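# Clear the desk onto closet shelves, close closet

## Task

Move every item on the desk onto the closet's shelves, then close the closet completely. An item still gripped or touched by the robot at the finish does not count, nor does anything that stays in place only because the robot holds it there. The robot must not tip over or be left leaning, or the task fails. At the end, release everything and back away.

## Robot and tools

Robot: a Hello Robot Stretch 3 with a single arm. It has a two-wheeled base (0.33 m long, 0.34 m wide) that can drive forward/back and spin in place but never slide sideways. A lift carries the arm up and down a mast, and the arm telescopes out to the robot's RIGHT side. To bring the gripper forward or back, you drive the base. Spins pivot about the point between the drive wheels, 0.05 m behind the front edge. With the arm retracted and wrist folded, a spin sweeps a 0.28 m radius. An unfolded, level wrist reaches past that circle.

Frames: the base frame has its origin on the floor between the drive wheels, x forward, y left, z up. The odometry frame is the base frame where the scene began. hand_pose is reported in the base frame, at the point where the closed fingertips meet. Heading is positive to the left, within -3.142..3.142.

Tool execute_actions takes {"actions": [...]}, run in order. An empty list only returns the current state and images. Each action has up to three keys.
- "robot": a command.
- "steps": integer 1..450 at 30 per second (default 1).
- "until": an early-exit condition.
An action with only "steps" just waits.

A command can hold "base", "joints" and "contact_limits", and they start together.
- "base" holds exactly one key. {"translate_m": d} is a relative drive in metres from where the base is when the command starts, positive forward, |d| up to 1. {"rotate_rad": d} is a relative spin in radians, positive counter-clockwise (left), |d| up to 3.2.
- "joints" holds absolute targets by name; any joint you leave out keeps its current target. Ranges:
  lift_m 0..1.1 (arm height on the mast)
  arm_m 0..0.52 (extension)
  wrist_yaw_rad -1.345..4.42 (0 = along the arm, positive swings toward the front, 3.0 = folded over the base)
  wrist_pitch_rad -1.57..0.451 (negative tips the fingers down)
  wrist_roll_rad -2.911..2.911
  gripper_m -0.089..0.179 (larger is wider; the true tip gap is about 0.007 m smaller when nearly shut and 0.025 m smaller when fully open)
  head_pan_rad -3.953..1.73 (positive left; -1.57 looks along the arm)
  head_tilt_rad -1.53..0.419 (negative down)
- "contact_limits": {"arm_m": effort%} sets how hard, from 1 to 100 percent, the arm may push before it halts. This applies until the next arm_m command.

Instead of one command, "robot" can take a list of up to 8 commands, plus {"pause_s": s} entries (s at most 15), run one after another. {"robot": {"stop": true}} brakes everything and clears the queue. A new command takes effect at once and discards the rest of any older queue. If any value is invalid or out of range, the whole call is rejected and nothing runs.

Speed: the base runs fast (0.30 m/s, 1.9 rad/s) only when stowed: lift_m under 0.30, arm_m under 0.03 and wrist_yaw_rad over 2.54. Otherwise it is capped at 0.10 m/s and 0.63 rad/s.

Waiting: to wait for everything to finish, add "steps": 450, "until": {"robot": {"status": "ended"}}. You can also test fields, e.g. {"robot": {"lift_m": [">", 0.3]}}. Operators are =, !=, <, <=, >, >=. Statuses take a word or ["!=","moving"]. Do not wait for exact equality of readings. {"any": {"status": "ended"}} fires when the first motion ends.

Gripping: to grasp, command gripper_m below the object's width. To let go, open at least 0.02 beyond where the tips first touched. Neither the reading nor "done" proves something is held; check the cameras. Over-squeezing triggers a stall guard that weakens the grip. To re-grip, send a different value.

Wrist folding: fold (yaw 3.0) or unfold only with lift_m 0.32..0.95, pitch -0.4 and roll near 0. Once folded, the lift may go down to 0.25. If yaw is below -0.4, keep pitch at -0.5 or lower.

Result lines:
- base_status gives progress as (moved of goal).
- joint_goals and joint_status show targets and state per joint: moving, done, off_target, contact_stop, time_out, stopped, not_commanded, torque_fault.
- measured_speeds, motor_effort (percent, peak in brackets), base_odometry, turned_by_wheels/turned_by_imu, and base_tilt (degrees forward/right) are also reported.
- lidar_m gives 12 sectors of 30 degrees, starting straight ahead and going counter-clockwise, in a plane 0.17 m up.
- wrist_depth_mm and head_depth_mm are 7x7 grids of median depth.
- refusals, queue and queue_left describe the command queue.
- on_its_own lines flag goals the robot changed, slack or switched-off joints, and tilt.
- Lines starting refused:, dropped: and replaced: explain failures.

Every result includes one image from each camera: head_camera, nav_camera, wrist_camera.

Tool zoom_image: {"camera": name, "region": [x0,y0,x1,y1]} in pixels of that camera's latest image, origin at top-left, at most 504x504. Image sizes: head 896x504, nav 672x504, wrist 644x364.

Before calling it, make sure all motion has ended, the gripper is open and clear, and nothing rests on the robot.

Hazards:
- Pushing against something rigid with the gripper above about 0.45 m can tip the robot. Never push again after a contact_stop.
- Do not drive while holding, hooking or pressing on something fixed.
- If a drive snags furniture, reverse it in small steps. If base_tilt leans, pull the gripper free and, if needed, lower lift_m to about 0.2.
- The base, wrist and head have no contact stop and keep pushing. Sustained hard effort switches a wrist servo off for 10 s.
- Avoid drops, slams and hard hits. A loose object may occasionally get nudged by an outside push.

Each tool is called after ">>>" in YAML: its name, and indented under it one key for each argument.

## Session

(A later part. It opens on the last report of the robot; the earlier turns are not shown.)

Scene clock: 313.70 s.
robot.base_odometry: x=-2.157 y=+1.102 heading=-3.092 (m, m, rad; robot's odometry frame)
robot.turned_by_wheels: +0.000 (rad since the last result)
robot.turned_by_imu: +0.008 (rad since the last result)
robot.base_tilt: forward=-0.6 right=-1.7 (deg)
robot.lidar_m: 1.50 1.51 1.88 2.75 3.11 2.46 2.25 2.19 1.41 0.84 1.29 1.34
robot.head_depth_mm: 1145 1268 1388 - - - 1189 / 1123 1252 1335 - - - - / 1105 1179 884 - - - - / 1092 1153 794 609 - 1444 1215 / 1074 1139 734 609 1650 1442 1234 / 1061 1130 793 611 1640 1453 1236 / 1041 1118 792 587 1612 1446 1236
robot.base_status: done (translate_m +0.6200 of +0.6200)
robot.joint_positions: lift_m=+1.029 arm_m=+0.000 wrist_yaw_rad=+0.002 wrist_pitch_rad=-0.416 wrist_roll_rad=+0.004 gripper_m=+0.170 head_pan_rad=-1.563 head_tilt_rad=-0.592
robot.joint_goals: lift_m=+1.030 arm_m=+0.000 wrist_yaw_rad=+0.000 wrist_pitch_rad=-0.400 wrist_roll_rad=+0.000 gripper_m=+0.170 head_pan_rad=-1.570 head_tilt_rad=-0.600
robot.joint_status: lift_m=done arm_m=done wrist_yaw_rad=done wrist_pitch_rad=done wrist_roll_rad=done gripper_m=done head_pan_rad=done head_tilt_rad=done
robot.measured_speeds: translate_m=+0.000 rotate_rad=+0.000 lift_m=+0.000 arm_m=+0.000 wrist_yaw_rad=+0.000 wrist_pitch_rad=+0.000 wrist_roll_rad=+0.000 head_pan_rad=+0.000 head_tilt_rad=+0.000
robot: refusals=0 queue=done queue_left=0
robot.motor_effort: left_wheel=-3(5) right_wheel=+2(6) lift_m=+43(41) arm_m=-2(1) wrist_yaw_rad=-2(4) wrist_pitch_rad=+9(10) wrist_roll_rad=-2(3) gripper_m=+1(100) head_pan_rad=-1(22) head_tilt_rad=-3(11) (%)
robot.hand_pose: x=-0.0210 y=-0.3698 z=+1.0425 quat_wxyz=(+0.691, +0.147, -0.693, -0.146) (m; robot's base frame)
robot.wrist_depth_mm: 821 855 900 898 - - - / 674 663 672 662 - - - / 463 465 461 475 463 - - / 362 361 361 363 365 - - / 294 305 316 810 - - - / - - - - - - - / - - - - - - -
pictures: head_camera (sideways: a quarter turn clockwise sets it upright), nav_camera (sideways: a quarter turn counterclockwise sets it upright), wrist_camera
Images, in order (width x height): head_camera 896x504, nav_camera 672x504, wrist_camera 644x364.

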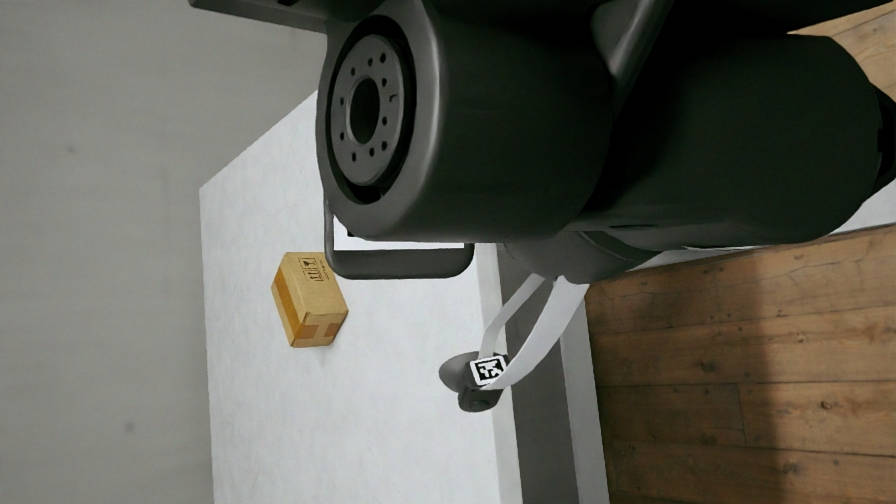

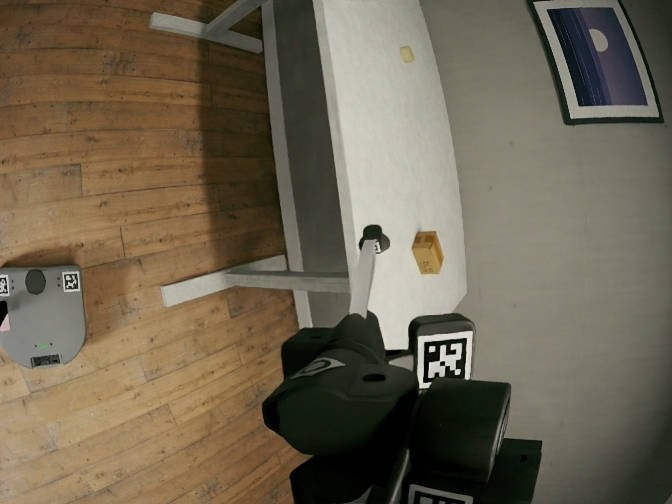

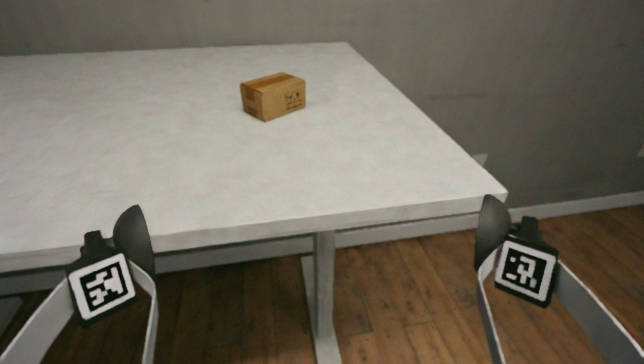

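>>> execute_actions:
  actions:
    - {"robot":[{"base":{"translate_m":0.06},"joints":{"arm_m":0.2}}],"steps":300,"until":{"robot":{"status":"ended"}}}

>>> zoom_image:
  camera: "wrist_camera"
  region: [140, 0, 644, 364]

Scene clock: 320.63 s.
robot.base_odometry: x=-2.217 y=+1.099 heading=-3.092 (m, m, rad; robot's odometry frame)
robot.turned_by_wheels: +0.000 (rad since the last result)
robot.turned_by_imu: +0.001 (rad since the last result)
robot.base_tilt: forward=-0.6 right=-1.7 (deg)
robot.lidar_m: 1.45 1.46 1.81 2.75 3.13 2.53 2.30 2.18 1.40 0.84 1.28 1.28
robot.head_depth_mm: 1120 1292 720 634 1751 1456 1240 / 1081 - - 608 1720 1449 1239 / 1094 - - 586 1175 1352 1206 / 1085 1148 732 588 1656 1450 1234 / 1066 1133 837 586 1643 1454 1238 / 1056 1134 790 585 1629 1448 1233 / 1037 1110 795 588 1611 1449 1234
robot.base_status: done (translate_m +0.0600 of +0.0600)
robot.joint_positions: lift_m=+1.029 arm_m=+0.200 wrist_yaw_rad=+0.001 wrist_pitch_rad=-0.416 wrist_roll_rad=+0.004 gripper_m=+0.170 head_pan_rad=-1.563 head_tilt_rad=-0.592
robot.joint_goals: lift_m=+1.030 arm_m=+0.200 wrist_yaw_rad=+0.000 wrist_pitch_rad=-0.400 wrist_roll_rad=+0.000 gripper_m=+0.170 head_pan_rad=-1.570 head_tilt_rad=-0.600
robot.joint_status: lift_m=done arm_m=done wrist_yaw_rad=done wrist_pitch_rad=done wrist_roll_rad=done gripper_m=done head_pan_rad=done head_tilt_rad=done
robot.measured_speeds: translate_m=+0.000 rotate_rad=+0.000 lift_m=+0.000 arm_m=+0.000 wrist_yaw_rad=+0.000 wrist_pitch_rad=+0.000 wrist_roll_rad=+0.000 head_pan_rad=+0.000 head_tilt_rad=+0.000
robot: refusals=0 queue=done queue_left=0
robot.motor_effort: left_wheel=-3(4) right_wheel=+2(6) lift_m=+43(42) arm_m=+3(6) wrist_yaw_rad=-2(2) wrist_pitch_rad=+10(10) wrist_roll_rad=-2(2) gripper_m=+0(1) head_pan_rad=-3(3) head_tilt_rad=-4(3) (%)
robot.hand_pose: x=-0.0212 y=-0.5692 z=+1.0425 quat_wxyz=(+0.691, +0.147, -0.693, -0.146) (m; robot's base frame)
robot.wrist_depth_mm: 650 679 717 741 773 817 879 / 657 658 659 663 852 913 - / 463 467 462 446 460 - - / 359 359 359 333 359 372 - / 295 304 293 293 294 307 - / 256 238 245 248 245 241 246 / 207 212 213 216 214 216 214
pictures: head_camera (sideways: a quarter turn clockwise sets it upright), nav_camera (sideways: a quarter turn counterclockwise sets it upright), wrist_camera
Images, in order (width x height): head_camera 896x504, nav_camera 672x504, wrist_camera 644x364.

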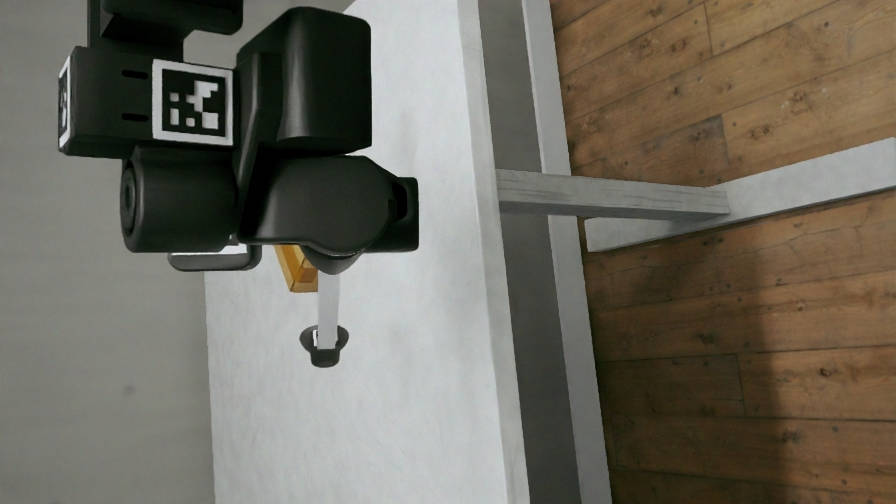

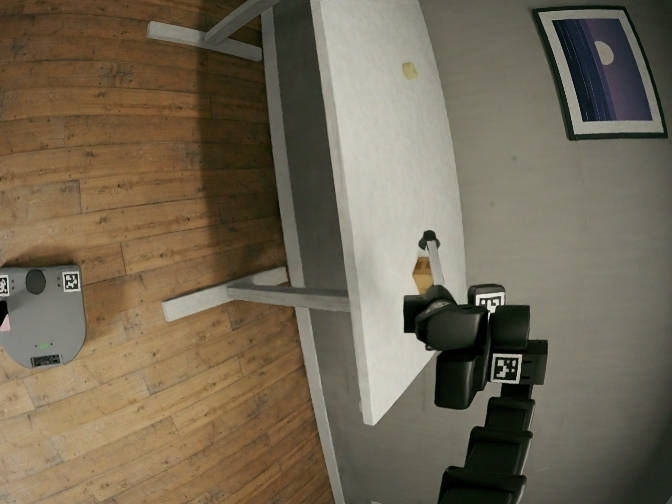

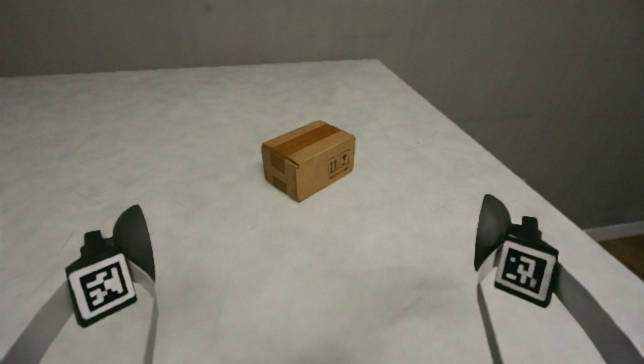

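Region (140, 0, 644, 364) of wrist_camera's 644x364 image, scaled by 1.000.

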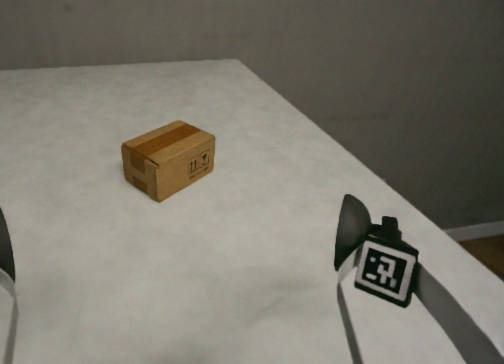

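>>> execute_actions:
  actions:
    - {"robot":[{"joints":{"lift_m":0.968}},{"joints":{"arm_m":0.32}}],"steps":300,"until":{"robot":{"status":"ended"}}}

Scene clock: 326.37 s.
robot.base_odometry: x=-2.217 y=+1.099 heading=-3.092 (m, m, rad; robot's odometry frame)
robot.turned_by_wheels: +0.000 (rad since the last result)
robot.turned_by_imu: +0.001 (rad since the last result)
robot.base_tilt: forward=-0.6 right=-1.7 (deg)
robot.lidar_m: 1.44 1.46 1.81 2.75 3.13 2.53 2.30 2.18 1.40 0.84 1.28 1.29
robot.head_depth_mm: 1126 1229 - 621 1742 1449 1238 / 1120 1185 720 608 1709 1442 1234 / 1103 1171 - 611 1174 1368 1210 / 1078 1162 724 585 1646 1450 1239 / 1065 1137 835 585 1657 1443 1242 / 1046 1121 794 586 1629 1453 1237 / 1032 1109 792 585 1601 1446 1236
robot.base_status: done (translate_m +0.0600 of +0.0600)
robot.joint_positions: lift_m=+0.969 arm_m=+0.320 wrist_yaw_rad=+0.001 wrist_pitch_rad=-0.416 wrist_roll_rad=+0.004 gripper_m=+0.170 head_pan_rad=-1.563 head_tilt_rad=-0.592
robot.joint_goals: lift_m=+0.968 arm_m=+0.320 wrist_yaw_rad=+0.000 wrist_pitch_rad=-0.400 wrist_roll_rad=+0.000 gripper_m=+0.170 head_pan_rad=-1.570 head_tilt_rad=-0.600
robot.joint_status: lift_m=done arm_m=done wrist_yaw_rad=done wrist_pitch_rad=done wrist_roll_rad=done gripper_m=done head_pan_rad=done head_tilt_rad=done
robot.measured_speeds: translate_m=+0.000 rotate_rad=+0.000 lift_m=+0.000 arm_m=+0.000 wrist_yaw_rad=+0.000 wrist_pitch_rad=+0.000 wrist_roll_rad=+0.000 head_pan_rad=+0.000 head_tilt_rad=+0.000
robot: refusals=0 queue=done queue_left=0
robot.motor_effort: left_wheel=-2(3) right_wheel=+2(2) lift_m=+17(43) arm_m=+4(5) wrist_yaw_rad=-1(2) wrist_pitch_rad=+10(10) wrist_roll_rad=-2(2) gripper_m=+1(1) head_pan_rad=-1(3) head_tilt_rad=-2(3) (%)
robot.hand_pose: x=-0.0212 y=-0.6892 z=+0.9816 quat_wxyz=(+0.691, +0.147, -0.693, -0.146) (m; robot's base frame)
robot.wrist_depth_mm: 548 579 617 633 675 716 752 / 465 474 470 469 475 783 838 / 331 330 334 226 335 331 960 / 257 257 236 190 258 256 270 / 210 217 210 202 211 217 210 / - 171 177 176 177 171 177 / 148 152 152 153 152 153 153
pictures: head_camera (sideways: a quarter turn clockwise sets it upright), nav_camera (sideways: a quarter turn counterclockwise sets it upright), wrist_camera
Images, in order (width x height): head_camera 896x504, nav_camera 672x504, wrist_camera 644x364.

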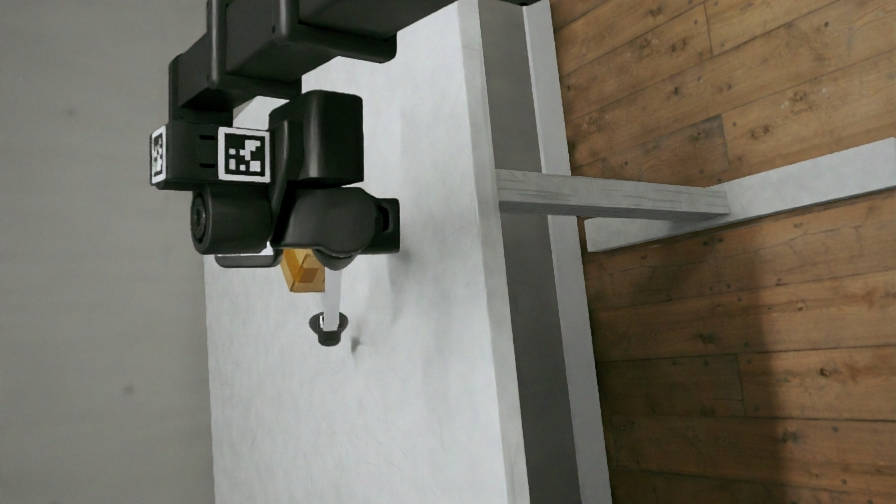

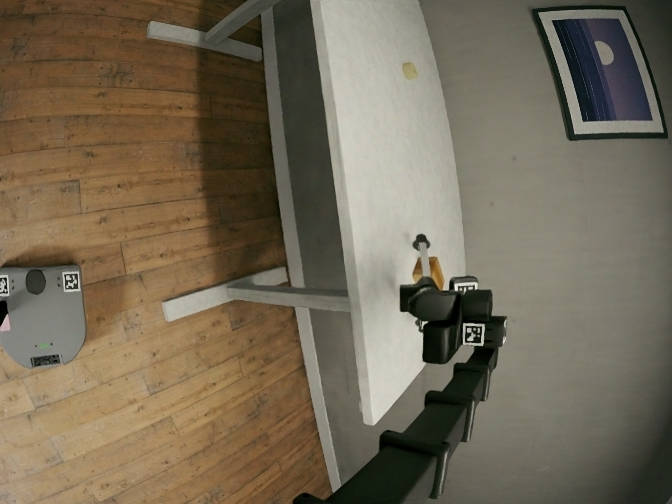

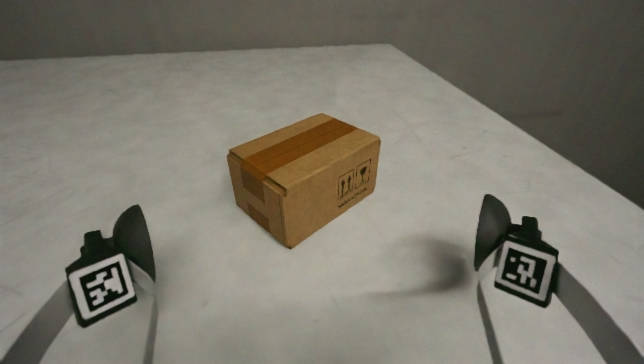

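>>> execute_actions:
  actions:
    - {"robot":[{"joints":{"arm_m":0.40}},{"joints":{"gripper_m":0.04}},{"joints":{"lift_m":1.03}}],"steps":300,"until":{"robot":{"status":"ended"}}}

Scene clock: 332.63 s.
robot.base_odometry: x=-2.217 y=+1.099 heading=-3.092 (m, m, rad; robot's odometry frame)
robot.turned_by_wheels: +0.000 (rad since the last result)
robot.turned_by_imu: +0.001 (rad since the last result)
robot.base_tilt: forward=-0.6 right=-1.7 (deg)
robot.lidar_m: 1.44 1.45 1.81 2.75 3.12 2.52 2.31 2.17 1.40 0.84 1.28 1.28
robot.head_depth_mm: 1097 1313 835 635 1740 1446 1246 / 1086 1228 791 609 1710 1449 1238 / - - 792 610 1180 1364 1211 / 1065 1163 755 588 1655 1444 1238 / 1074 1135 793 586 1647 1444 1230 / 1052 1122 792 587 1624 1437 1230 / 1035 1105 793 585 1600 1445 1236
robot.base_status: done (translate_m +0.0600 of +0.0600)
robot.joint_positions: lift_m=+1.029 arm_m=+0.400 wrist_yaw_rad=+0.001 wrist_pitch_rad=-0.423 wrist_roll_rad=+0.004 gripper_m=+0.041 head_pan_rad=-1.563 head_tilt_rad=-0.592
robot.joint_goals: lift_m=+1.030 arm_m=+0.400 wrist_yaw_rad=+0.000 wrist_pitch_rad=-0.400 wrist_roll_rad=+0.000 gripper_m=+0.040 head_pan_rad=-1.570 head_tilt_rad=-0.600
robot.joint_status: lift_m=done arm_m=done wrist_yaw_rad=done wrist_pitch_rad=done wrist_roll_rad=done gripper_m=done head_pan_rad=done head_tilt_rad=done
robot.measured_speeds: translate_m=+0.000 rotate_rad=+0.000 lift_m=+0.000 arm_m=+0.000 wrist_yaw_rad=+0.000 wrist_pitch_rad=+0.000 wrist_roll_rad=+0.000 head_pan_rad=+0.000 head_tilt_rad=+0.000
robot: refusals=0 queue=done queue_left=0
robot.motor_effort: left_wheel=-2(3) right_wheel=+2(2) lift_m=+44(45) arm_m=+3(4) wrist_yaw_rad=-1(2) wrist_pitch_rad=+14(14) wrist_roll_rad=-2(2) gripper_m=-17(100) head_pan_rad=-3(2) head_tilt_rad=-2(2) (%)
robot.hand_pose: x=-0.0214 y=-0.7684 z=+1.0411 quat_wxyz=(+0.690, +0.148, -0.692, -0.149) (m; robot's base frame)
robot.wrist_depth_mm: 504 518 549 569 605 632 676 / 530 561 591 600 650 710 756 / 447 451 448 456 466 789 870 / 350 353 348 173 352 862 - / 289 285 280 139 281 291 - / 244 243 228 135 229 244 252 / 210 210 211 207 211 211 211
pictures: head_camera (sideways: a quarter turn clockwise sets it upright), nav_camera (sideways: a quarter turn counterclockwise sets it upright), wrist_camera
Images, in order (width x height): head_camera 896x504, nav_camera 672x504, wrist_camera 644x364.

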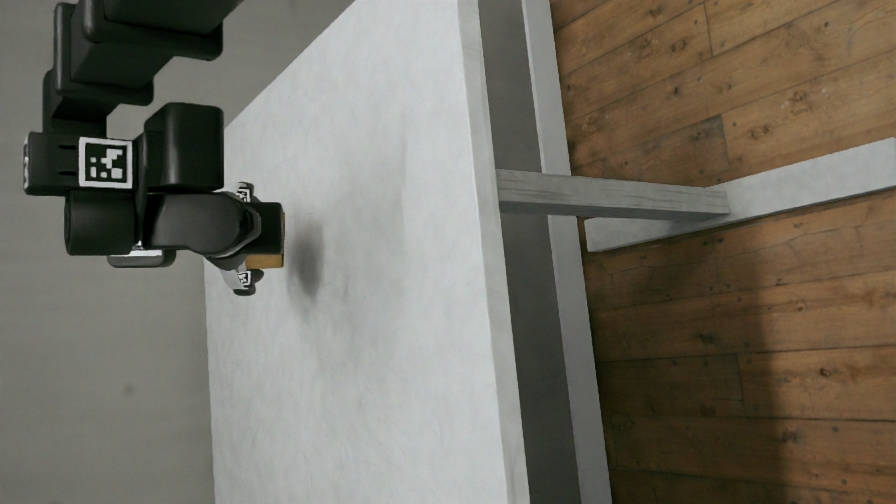

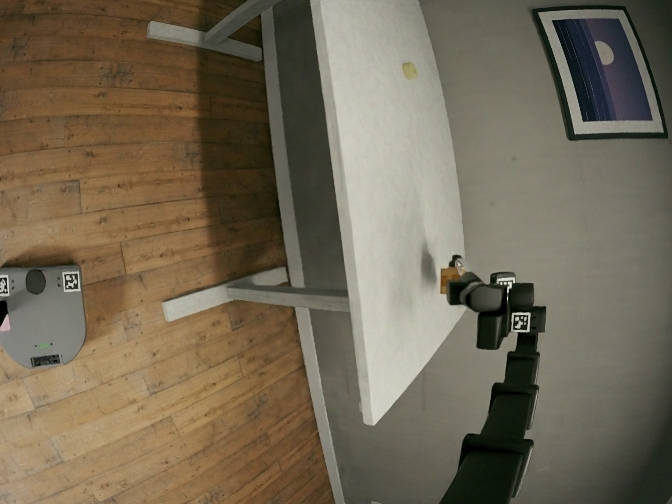

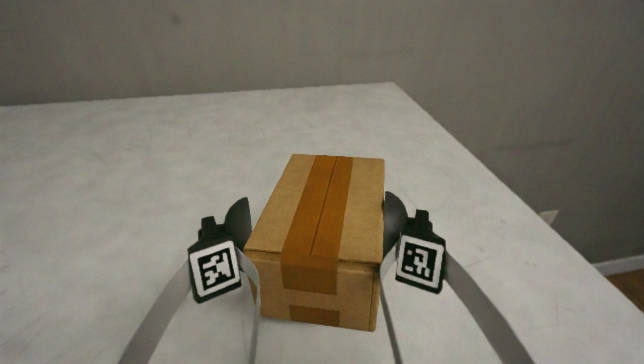

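>>> execute_actions:
  actions:
    - {"robot":[{"joints":{"arm_m":0.0}},{"base":{"translate_m":-0.68}},{"base":{"rotate_rad":1.57},"joints":{"lift_m":0.93}},{"base":{"translate_m":1.0}},{"base":{"translate_m":1.0}},{"base":{"translate_m":0.27}},{"base":{"rotate_rad":1.57}}],"steps":450,"until":{"robot":{"status":"ended"}}}
    - {"steps":450,"until":{"robot":{"status":"ended"}}}
    - {"steps":450,"until":{"robot":{"status":"ended"}}}
    - {"steps":450,"until":{"robot":{"status":"ended"}}}

Scene clock: 384.63 s.
robot.base_odometry: x=-1.428 y=-1.135 heading=+0.048 (m, m, rad; robot's odometry frame)
robot.turned_by_wheels: +3.140 (rad since the last result)
robot.turned_by_imu: +3.165 (rad since the last result)
robot.base_tilt: forward=-0.6 right=-1.7 (deg)
robot.lidar_m: 1.07 2.00 2.49 3.18 2.97 1.94 1.78 0.68 0.57 1.15 0.50 0.53
robot.head_depth_mm: 962 1009 1004 1081 1133 - - / 971 1108 1050 1323 1166 - - / 958 1084 1052 1325 494 - - / 939 1068 1052 1289 1046 - 1209 / 931 1052 1053 1279 1139 1454 1231 / 920 1040 1050 1281 1134 1415 1235 / 902 1026 1051 871 1136 1413 1230
robot.base_status: done (rotate_rad +1.5699 of +1.5700)
robot.joint_positions: lift_m=+0.930 arm_m=+0.000 wrist_yaw_rad=+0.001 wrist_pitch_rad=-0.423 wrist_roll_rad=+0.004 gripper_m=+0.041 head_pan_rad=-1.563 head_tilt_rad=-0.592
robot.joint_goals: lift_m=+0.930 arm_m=+0.000 wrist_yaw_rad=+0.000 wrist_pitch_rad=-0.400 wrist_roll_rad=+0.000 gripper_m=+0.040 head_pan_rad=-1.570 head_tilt_rad=-0.600
robot.joint_status: lift_m=done arm_m=done wrist_yaw_rad=done wrist_pitch_rad=done wrist_roll_rad=done gripper_m=done head_pan_rad=done head_tilt_rad=done
robot.measured_speeds: translate_m=+0.000 rotate_rad=+0.000 lift_m=+0.000 arm_m=+0.000 wrist_yaw_rad=+0.000 wrist_pitch_rad=+0.000 wrist_roll_rad=+0.000 head_pan_rad=+0.000 head_tilt_rad=+0.000
robot: refusals=0 queue=done queue_left=0
robot.motor_effort: left_wheel=-3(7) right_wheel=+2(7) lift_m=+18(43) arm_m=-3(3) wrist_yaw_rad=-1(1) wrist_pitch_rad=+14(13) wrist_roll_rad=-2(2) gripper_m=-17(17) head_pan_rad=-2(1) head_tilt_rad=-3(3) (%)
robot.hand_pose: x=-0.0214 y=-0.3691 z=+0.9420 quat_wxyz=(+0.690, +0.149, -0.692, -0.149) (m; robot's base frame)
robot.wrist_depth_mm: 706 718 759 821 829 573 412 / 692 680 699 693 680 580 420 / 521 519 543 - 834 573 338 / 897 946 - 174 902 607 343 / 817 820 784 140 794 618 348 / 711 739 - 135 - 470 359 / - - - - - 477 430
pictures: head_camera (sideways: a quarter turn clockwise sets it upright), nav_camera (sideways: a quarter turn counterclockwise sets it upright), wrist_camera
Images, in order (width x height): head_camera 896x504, nav_camera 672x504, wrist_camera 644x364.

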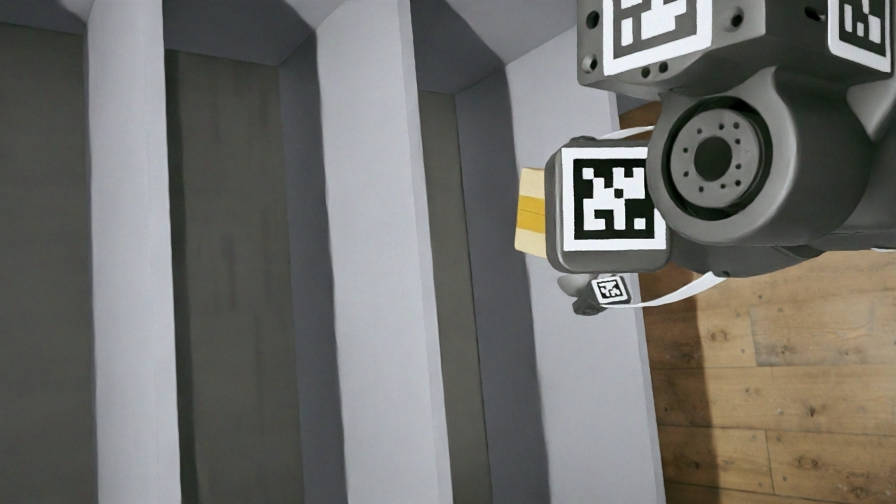

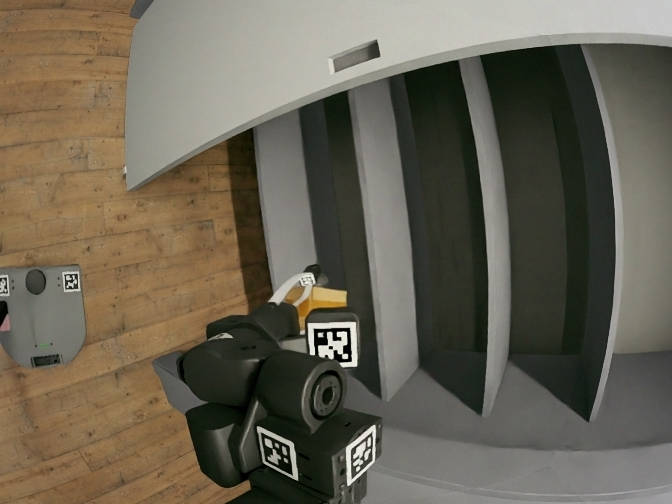

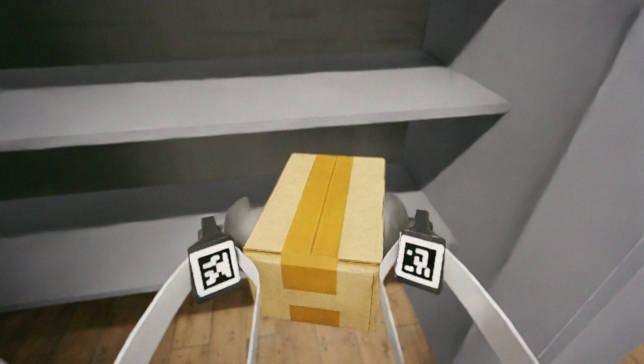

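>>> execute_actions:
  actions:
    - {"robot":[{"base":{"translate_m":0.1},"joints":{"lift_m":1.0}},{"joints":{"arm_m":0.25}}],"steps":450,"until":{"robot":{"status":"ended"}}}

Scene clock: 393.07 s.
robot.base_odometry: x=-1.328 y=-1.130 heading=+0.048 (m, m, rad; robot's odometry frame)
robot.turned_by_wheels: +0.000 (rad since the last result)
robot.turned_by_imu: +0.002 (rad since the last result)
robot.base_tilt: forward=-0.5 right=-1.7 (deg)
robot.lidar_m: 1.06 1.90 2.36 3.64 3.13 2.05 1.88 0.64 0.63 1.13 0.44 0.51
robot.head_depth_mm: 971 - 1005 1289 1169 1385 1235 / 963 - - 1319 1164 1447 1237 / 948 - - 1328 1137 1452 1239 / 927 699 1032 1323 1129 1442 1230 / 920 1044 1053 1288 1136 1408 1234 / 907 1023 1053 873 1132 1420 1232 / 900 1004 1048 875 1134 1376 732
robot.base_status: done (translate_m +0.1000 of +0.1000)
robot.joint_positions: lift_m=+0.999 arm_m=+0.250 wrist_yaw_rad=+0.001 wrist_pitch_rad=-0.423 wrist_roll_rad=+0.004 gripper_m=+0.041 head_pan_rad=-1.563 head_tilt_rad=-0.592
robot.joint_goals: lift_m=+1.000 arm_m=+0.250 wrist_yaw_rad=+0.000 wrist_pitch_rad=-0.400 wrist_roll_rad=+0.000 gripper_m=+0.040 head_pan_rad=-1.570 head_tilt_rad=-0.600
robot.joint_status: lift_m=done arm_m=done wrist_yaw_rad=done wrist_pitch_rad=done wrist_roll_rad=done gripper_m=done head_pan_rad=done head_tilt_rad=done
robot.measured_speeds: translate_m=+0.000 rotate_rad=+0.000 lift_m=+0.000 arm_m=+0.000 wrist_yaw_rad=+0.000 wrist_pitch_rad=+0.000 wrist_roll_rad=+0.000 head_pan_rad=+0.000 head_tilt_rad=+0.000
robot: refusals=0 queue=done queue_left=0
robot.motor_effort: left_wheel=-3(4) right_wheel=+2(5) lift_m=+44(42) arm_m=+3(4) wrist_yaw_rad=-1(1) wrist_pitch_rad=+13(14) wrist_roll_rad=-2(2) gripper_m=-17(17) head_pan_rad=-1(2) head_tilt_rad=-3(3) (%)
robot.hand_pose: x=-0.0214 y=-0.6183 z=+1.0109 quat_wxyz=(+0.690, +0.149, -0.692, -0.149) (m; robot's base frame)
robot.wrist_depth_mm: 500 533 548 582 608 629 477 / 547 579 595 634 659 657 480 / 591 596 626 611 656 596 488 / 494 491 485 174 488 485 469 / 396 400 391 140 392 419 433 / 335 351 349 135 728 687 513 / 667 657 660 659 670 640 518
pictures: head_camera (sideways: a quarter turn clockwise sets it upright), nav_camera (sideways: a quarter turn counterclockwise sets it upright), wrist_camera
Images, in order (width x height): head_camera 896x504, nav_camera 672x504, wrist_camera 644x364.

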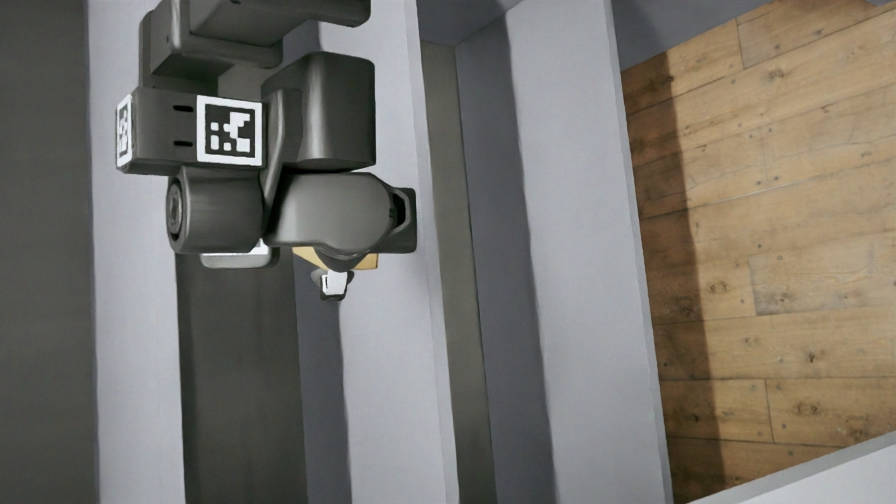

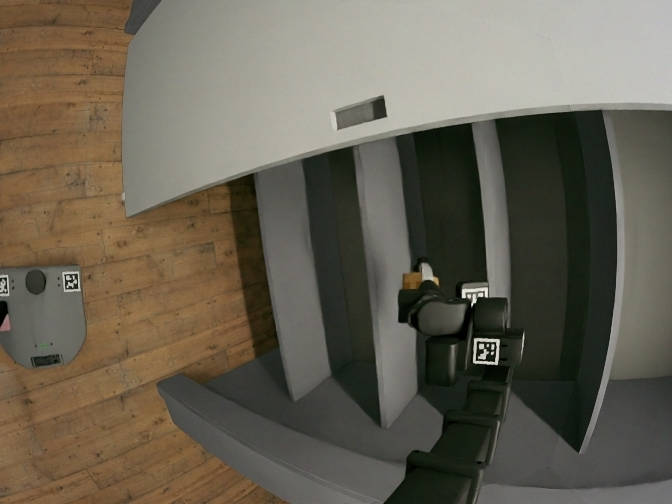

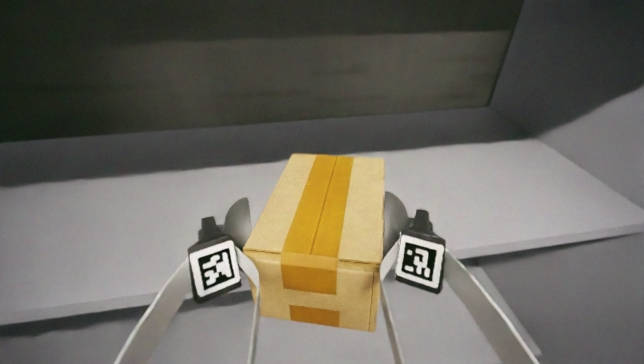

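>>> execute_actions:
  actions:
    - {"robot":[{"joints":{"lift_m":0.92}},{"joints":{"arm_m":0.45}},{"joints":{"lift_m":0.87}}],"steps":450,"until":{"robot":{"status":"ended"}}}

Scene clock: 403.37 s.
robot.base_odometry: x=-1.328 y=-1.130 heading=+0.048 (m, m, rad; robot's odometry frame)
robot.turned_by_wheels: +0.000 (rad since the last result)
robot.turned_by_imu: +0.001 (rad since the last result)
robot.base_tilt: forward=-0.6 right=-1.7 (deg)
robot.lidar_m: 1.06 1.90 2.35 3.64 3.11 2.05 1.88 0.64 0.64 1.13 0.44 0.51
robot.head_depth_mm: 975 1105 1051 - - 1400 1241 / 957 1093 - 1322 1168 1445 1234 / 941 1068 - 1283 1138 1454 1239 / 931 1054 1105 1314 1135 1462 1242 / 918 1041 1054 1285 1129 1420 1239 / 905 1030 1048 873 1132 1416 1238 / 893 1013 1047 873 1130 1380 728
robot.base_status: done (translate_m +0.1000 of +0.1000)
robot.joint_positions: lift_m=+0.870 arm_m=+0.450 wrist_yaw_rad=+0.001 wrist_pitch_rad=-0.424 wrist_roll_rad=+0.004 gripper_m=+0.041 head_pan_rad=-1.563 head_tilt_rad=-0.592
robot.joint_goals: lift_m=+0.870 arm_m=+0.450 wrist_yaw_rad=+0.000 wrist_pitch_rad=-0.400 wrist_roll_rad=+0.000 gripper_m=+0.040 head_pan_rad=-1.570 head_tilt_rad=-0.600
robot.joint_status: lift_m=done arm_m=done wrist_yaw_rad=done wrist_pitch_rad=done wrist_roll_rad=done gripper_m=done head_pan_rad=done head_tilt_rad=done
robot.measured_speeds: translate_m=+0.000 rotate_rad=+0.000 lift_m=+0.000 arm_m=+0.000 wrist_yaw_rad=+0.000 wrist_pitch_rad=+0.000 wrist_roll_rad=+0.000 head_pan_rad=+0.000 head_tilt_rad=+0.000
robot: refusals=0 queue=done queue_left=0
robot.motor_effort: left_wheel=-3(3) right_wheel=+2(2) lift_m=+18(45) arm_m=+3(6) wrist_yaw_rad=-1(1) wrist_pitch_rad=+14(14) wrist_roll_rad=-2(2) gripper_m=-17(17) head_pan_rad=-1(1) head_tilt_rad=-3(3) (%)
robot.hand_pose: x=-0.0214 y=-0.8183 z=+0.8819 quat_wxyz=(+0.690, +0.149, -0.692, -0.149) (m; robot's base frame)
robot.wrist_depth_mm: 349 361 385 399 414 440 435 / 373 395 410 427 448 463 432 / 356 352 355 359 358 351 357 / 274 274 277 175 275 276 276 / 226 224 218 140 221 224 226 / 190 189 179 135 179 190 189 / 164 164 165 161 165 165 165
pictures: head_camera (sideways: a quarter turn clockwise sets it upright), nav_camera (sideways: a quarter turn counterclockwise sets it upright), wrist_camera
Images, in order (width x height): head_camera 896x504, nav_camera 672x504, wrist_camera 644x364.

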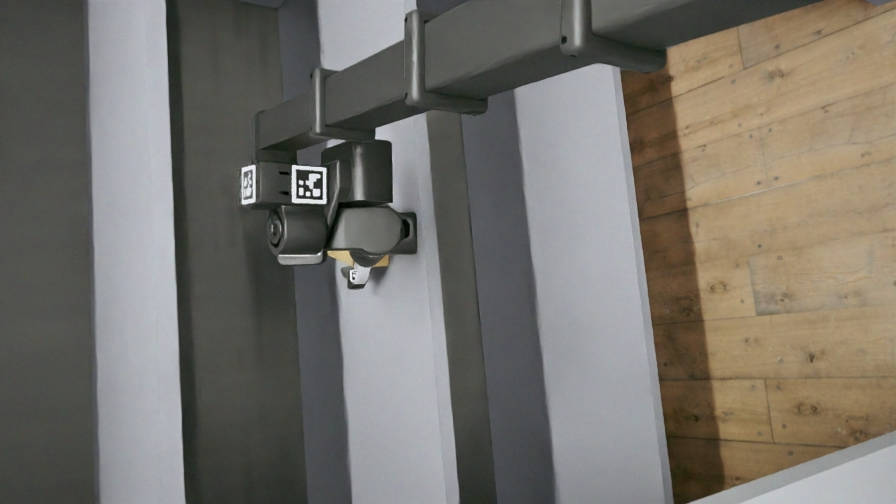

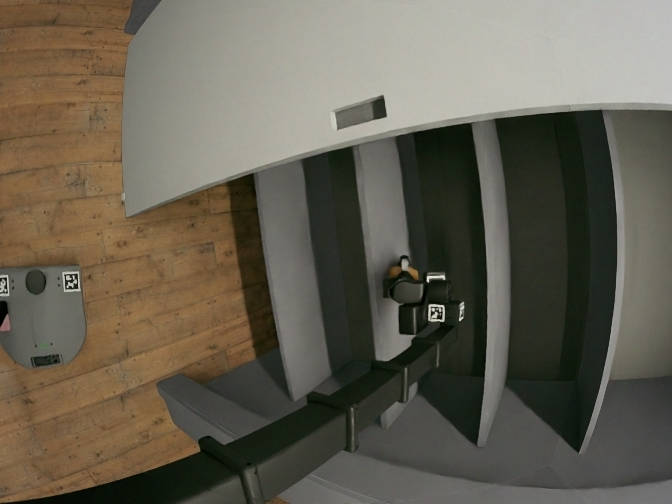

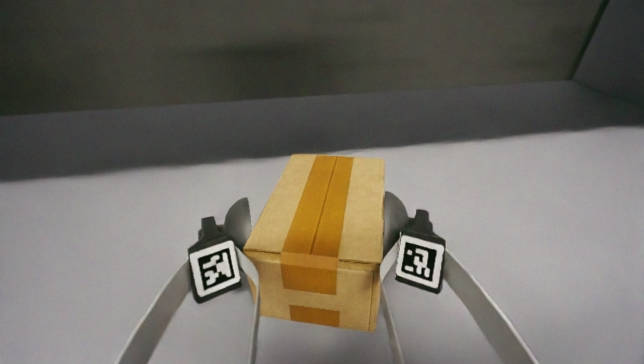

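>>> execute_actions:
  actions:
    - {"robot":[{"joints":{"lift_m":0.86}},{"joints":{"gripper_m":0.17}},{"joints":{"arm_m":0.0}}],"steps":450,"until":{"robot":{"status":"ended"}}}

Scene clock: 413.27 s.
robot.base_odometry: x=-1.328 y=-1.130 heading=+0.048 (m, m, rad; robot's odometry frame)
robot.turned_by_wheels: +0.000 (rad since the last result)
robot.turned_by_imu: +0.001 (rad since the last result)
robot.base_tilt: forward=-0.6 right=-1.7 (deg)
robot.lidar_m: 1.06 1.90 2.36 3.64 3.13 2.06 1.89 0.64 0.64 1.13 0.44 0.51
robot.head_depth_mm: 976 1111 1055 1283 1162 1422 - / 959 1089 1057 1321 1169 1426 - / 942 1074 1053 1269 1131 - - / 932 1053 1051 1278 1134 1528 - / 919 1043 1051 1282 1136 1417 1236 / 901 1020 1050 876 1133 1417 1234 / 891 1006 1048 874 1127 1387 731
robot.base_status: done (translate_m +0.1000 of +0.1000)
robot.joint_positions: lift_m=+0.860 arm_m=+0.000 wrist_yaw_rad=+0.001 wrist_pitch_rad=-0.419 wrist_roll_rad=+0.004 gripper_m=+0.170 head_pan_rad=-1.563 head_tilt_rad=-0.593
robot.joint_goals: lift_m=+0.860 arm_m=+0.000 wrist_yaw_rad=+0.000 wrist_pitch_rad=-0.400 wrist_roll_rad=+0.000 gripper_m=+0.170 head_pan_rad=-1.570 head_tilt_rad=-0.600
robot.joint_status: lift_m=done arm_m=done wrist_yaw_rad=done wrist_pitch_rad=done wrist_roll_rad=done gripper_m=done head_pan_rad=done head_tilt_rad=done
robot.measured_speeds: translate_m=+0.000 rotate_rad=+0.000 lift_m=+0.000 arm_m=+0.000 wrist_yaw_rad=+0.000 wrist_pitch_rad=+0.000 wrist_roll_rad=+0.000 head_pan_rad=+0.000 head_tilt_rad=+0.000
robot: refusals=0 queue=done queue_left=0
robot.motor_effort: left_wheel=-2(2) right_wheel=+2(2) lift_m=+17(18) arm_m=-2(5) wrist_yaw_rad=-1(1) wrist_pitch_rad=+11(13) wrist_roll_rad=-3(2) gripper_m=+0(100) head_pan_rad=-1(1) head_tilt_rad=-3(3) (%)
robot.hand_pose: x=-0.0214 y=-0.3697 z=+0.8730 quat_wxyz=(+0.691, +0.147, -0.693, -0.147) (m; robot's base frame)
robot.wrist_depth_mm: 691 704 741 773 802 659 511 / 482 481 530 504 573 585 519 / 831 879 946 940 - 706 528 / 868 902 912 911 903 731 527 / 733 763 724 749 781 742 444 / 625 - - - - 836 428 / 298 958 - - - 745 502
pictures: head_camera (sideways: a quarter turn clockwise sets it upright), nav_camera (sideways: a quarter turn counterclockwise sets it upright), wrist_camera
Images, in order (width x height): head_camera 896x504, nav_camera 672x504, wrist_camera 644x364.

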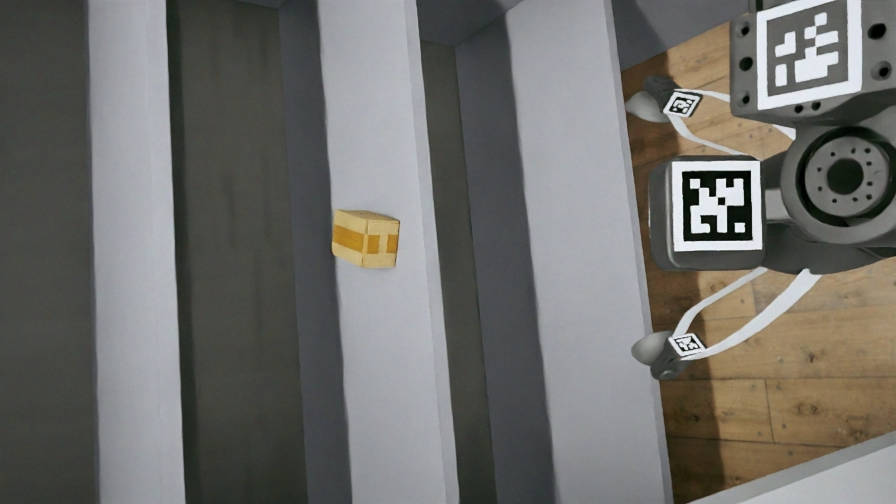

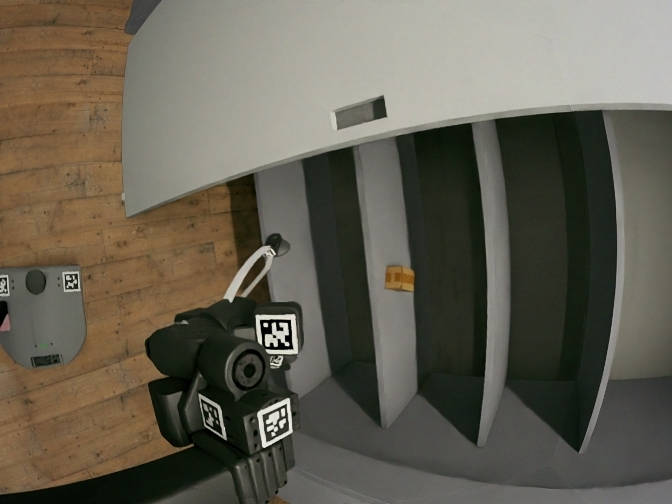

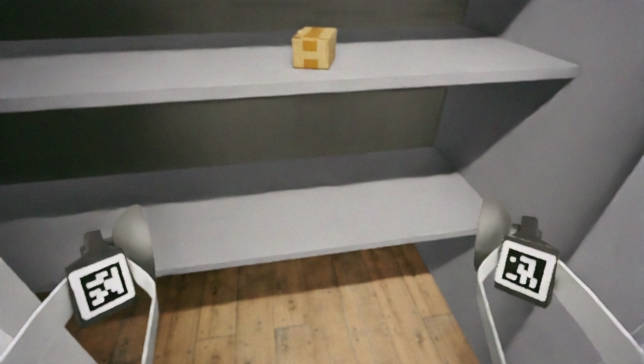

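>>> execute_actions:
  actions:
    - {"robot":[{"joints":{"gripper_m":0.0,"wrist_yaw_rad":3.0,"head_pan_rad":-0.8,"head_tilt_rad":-0.5}},{"joints":{"lift_m":0.25},"base":{"rotate_rad":1.57}},{"base":{"translate_m":1.0}},{"base":{"translate_m":1.0}},{"base":{"translate_m":0.35}},{"base":{"rotate_rad":1.57}},{"base":{"translate_m":1.0},"joints":{"lift_m":0.9}},{"joints":{"wrist_yaw_rad":0,"gripper_m":0.17}}],"steps":450,"until":{"robot":{"status":"ended"}}}
    - {"steps":450,"until":{"robot":{"status":"ended"}}}
    - {"steps":450,"until":{"robot":{"status":"ended"}}}

Scene clock: 456.33 s.
robot.base_odometry: x=-2.437 y=+1.171 heading=-3.096 (m, m, rad; robot's odometry frame)
robot.turned_by_wheels: +3.140 (rad since the last result)
robot.turned_by_imu: +3.178 (rad since the last result)
robot.base_tilt: forward=-0.6 right=-1.7 (deg)
robot.lidar_m: 1.17 1.19 1.53 2.83 3.30 2.77 2.56 1.93 0.87 1.19 1.20 1.03
robot.head_depth_mm: 1026 1103 992 678 515 1461 1288 / 1088 1168 994 678 516 1545 1296 / 1161 1251 986 680 553 1554 1294 / 1227 1338 928 677 1743 1546 1297 / 1320 1452 989 678 1308 1465 1304 / 1355 1465 989 709 1805 1540 1298 / 1248 1326 993 784 1639 1539 1298
robot.base_status: done (translate_m +1.0000 of +1.0000)
robot.joint_positions: lift_m=+0.899 arm_m=+0.000 wrist_yaw_rad=+0.003 wrist_pitch_rad=-0.419 wrist_roll_rad=+0.004 gripper_m=+0.170 head_pan_rad=-0.807 head_tilt_rad=-0.506
robot.joint_goals: lift_m=+0.900 arm_m=+0.000 wrist_yaw_rad=+0.000 wrist_pitch_rad=-0.400 wrist_roll_rad=+0.000 gripper_m=+0.170 head_pan_rad=-0.800 head_tilt_rad=-0.500
robot.joint_status: lift_m=done arm_m=done wrist_yaw_rad=done wrist_pitch_rad=done wrist_roll_rad=done gripper_m=done head_pan_rad=done head_tilt_rad=done
robot.measured_speeds: translate_m=+0.000 rotate_rad=+0.000 lift_m=+0.000 arm_m=+0.000 wrist_yaw_rad=+0.000 wrist_pitch_rad=+0.000 wrist_roll_rad=+0.000 head_pan_rad=+0.000 head_tilt_rad=+0.000
robot: refusals=0 queue=done queue_left=0
robot.motor_effort: left_wheel=-3(10) right_wheel=+2(10) lift_m=+43(41) arm_m=-2(3) wrist_yaw_rad=-2(9) wrist_pitch_rad=+12(14) wrist_roll_rad=-2(2) gripper_m=+1(100) head_pan_rad=+3(28) head_tilt_rad=+2(9) (%)
robot.hand_pose: x=-0.0209 y=-0.3695 z=+0.9118 quat_wxyz=(+0.691, +0.148, -0.692, -0.147) (m; robot's base frame)
robot.wrist_depth_mm: 448 421 441 435 451 456 447 / 258 261 259 259 258 261 260 / 182 183 182 183 184 184 192 / 156 160 169 176 - 705 - / - - - - - - - / - - - - - - - / - - - - - - -
pictures: head_camera (sideways: a quarter turn clockwise sets it upright), nav_camera (sideways: a quarter turn counterclockwise sets it upright), wrist_camera
Images, in order (width x height): head_camera 896x504, nav_camera 672x504, wrist_camera 644x364.

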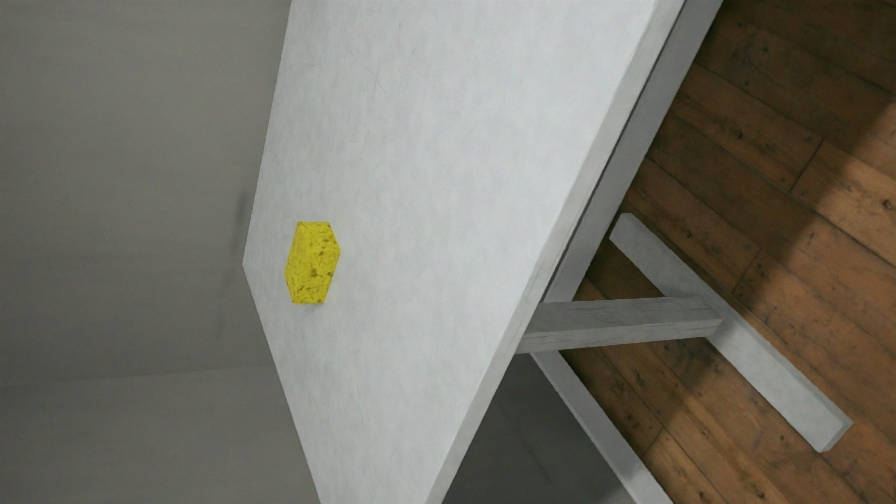

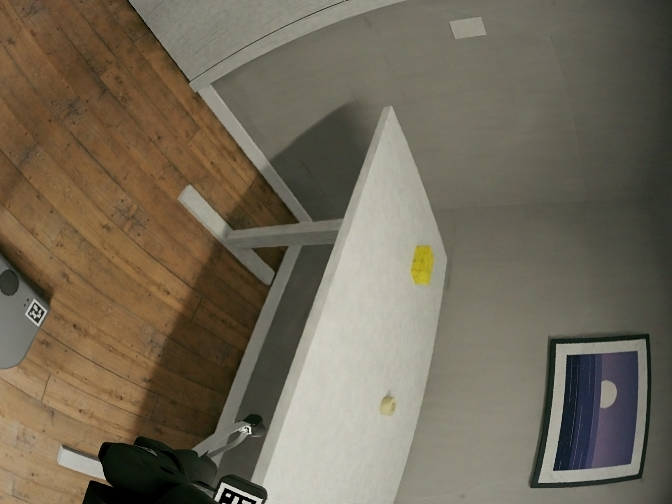

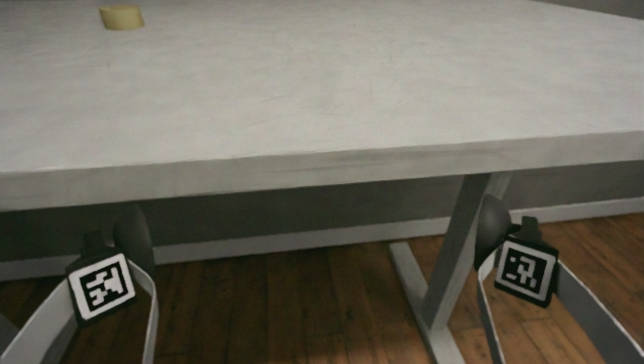

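>>> execute_actions:
  actions:
    - {"robot":[{"joints":{"lift_m":1.03,"head_pan_rad":-1.57,"head_tilt_rad":-0.6}},{"base":{"translate_m":0.27},"joints":{"arm_m":0.1}}],"steps":450,"until":{"robot":{"status":"ended"}}}

Scene clock: 465.50 s.
robot.base_odometry: x=-2.706 y=+1.159 heading=-3.096 (m, m, rad; robot's odometry frame)
robot.turned_by_wheels: +0.000 (rad since the last result)
robot.turned_by_imu: +0.003 (rad since the last result)
robot.base_tilt: forward=-0.6 right=-1.7 (deg)
robot.lidar_m: 0.91 0.93 1.16 2.57 2.90 3.07 2.84 1.87 1.02 1.16 0.84 1.01
robot.head_depth_mm: 998 - - - 1050 1455 1238 / 996 - - - 494 1447 1234 / 988 1057 - - 1041 1441 1236 / 974 1059 736 546 479 1444 1239 / 968 1055 795 565 478 1455 1234 / 956 1038 794 585 479 1447 1234 / 941 1027 794 586 479 1458 1237
robot.base_status: done (translate_m +0.2700 of +0.2700)
robot.joint_positions: lift_m=+1.029 arm_m=+0.100 wrist_yaw_rad=+0.002 wrist_pitch_rad=-0.418 wrist_roll_rad=+0.004 gripper_m=+0.170 head_pan_rad=-1.563 head_tilt_rad=-0.592
robot.joint_goals: lift_m=+1.030 arm_m=+0.100 wrist_yaw_rad=+0.000 wrist_pitch_rad=-0.400 wrist_roll_rad=+0.000 gripper_m=+0.170 head_pan_rad=-1.570 head_tilt_rad=-0.600
robot.joint_status: lift_m=done arm_m=done wrist_yaw_rad=done wrist_pitch_rad=done wrist_roll_rad=done gripper_m=done head_pan_rad=done head_tilt_rad=done
robot.measured_speeds: translate_m=+0.000 rotate_rad=+0.000 lift_m=+0.000 arm_m=+0.000 wrist_yaw_rad=+0.000 wrist_pitch_rad=+0.000 wrist_roll_rad=+0.000 head_pan_rad=+0.000 head_tilt_rad=+0.000
robot: refusals=0 queue=done queue_left=0
robot.motor_effort: left_wheel=-3(4) right_wheel=+2(6) lift_m=+43(44) arm_m=+4(4) wrist_yaw_rad=-2(3) wrist_pitch_rad=+11(12) wrist_roll_rad=-2(2) gripper_m=+1(0) head_pan_rad=-3(24) head_tilt_rad=-3(11) (%)
robot.hand_pose: x=-0.0211 y=-0.4689 z=+1.0421 quat_wxyz=(+0.691, +0.147, -0.693, -0.147) (m; robot's base frame)
robot.wrist_depth_mm: 648 682 702 729 760 804 834 / 658 652 657 654 655 660 670 / 450 467 463 433 458 468 465 / 361 361 359 355 354 359 359 / 294 303 291 295 294 305 295 / 255 236 247 250 249 239 247 / 208 214 212 214 215 213 213
pictures: head_camera (sideways: a quarter turn clockwise sets it upright), nav_camera (sideways: a quarter turn counterclockwise sets it upright), wrist_camera
Images, in order (width x height): head_camera 896x504, nav_camera 672x504, wrist_camera 644x364.

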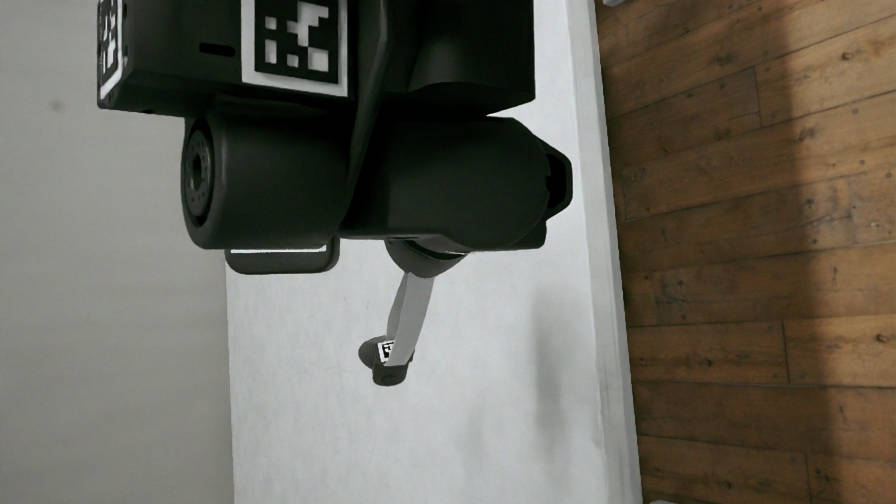

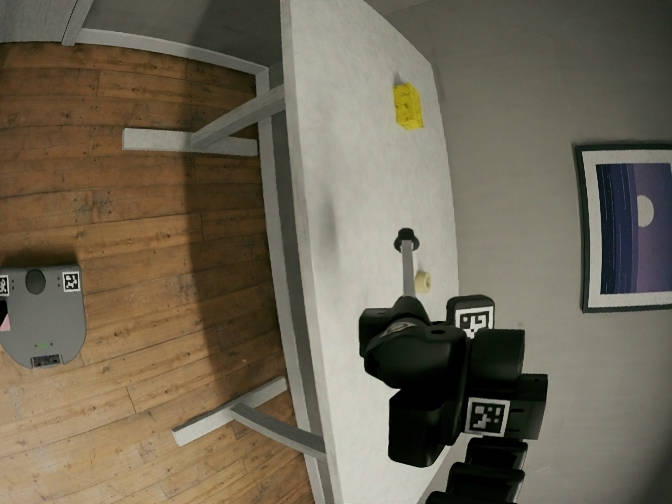

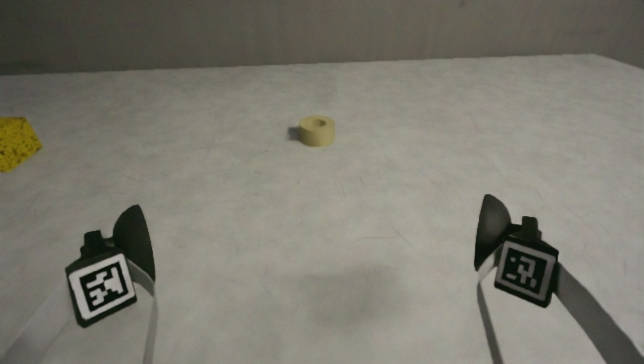

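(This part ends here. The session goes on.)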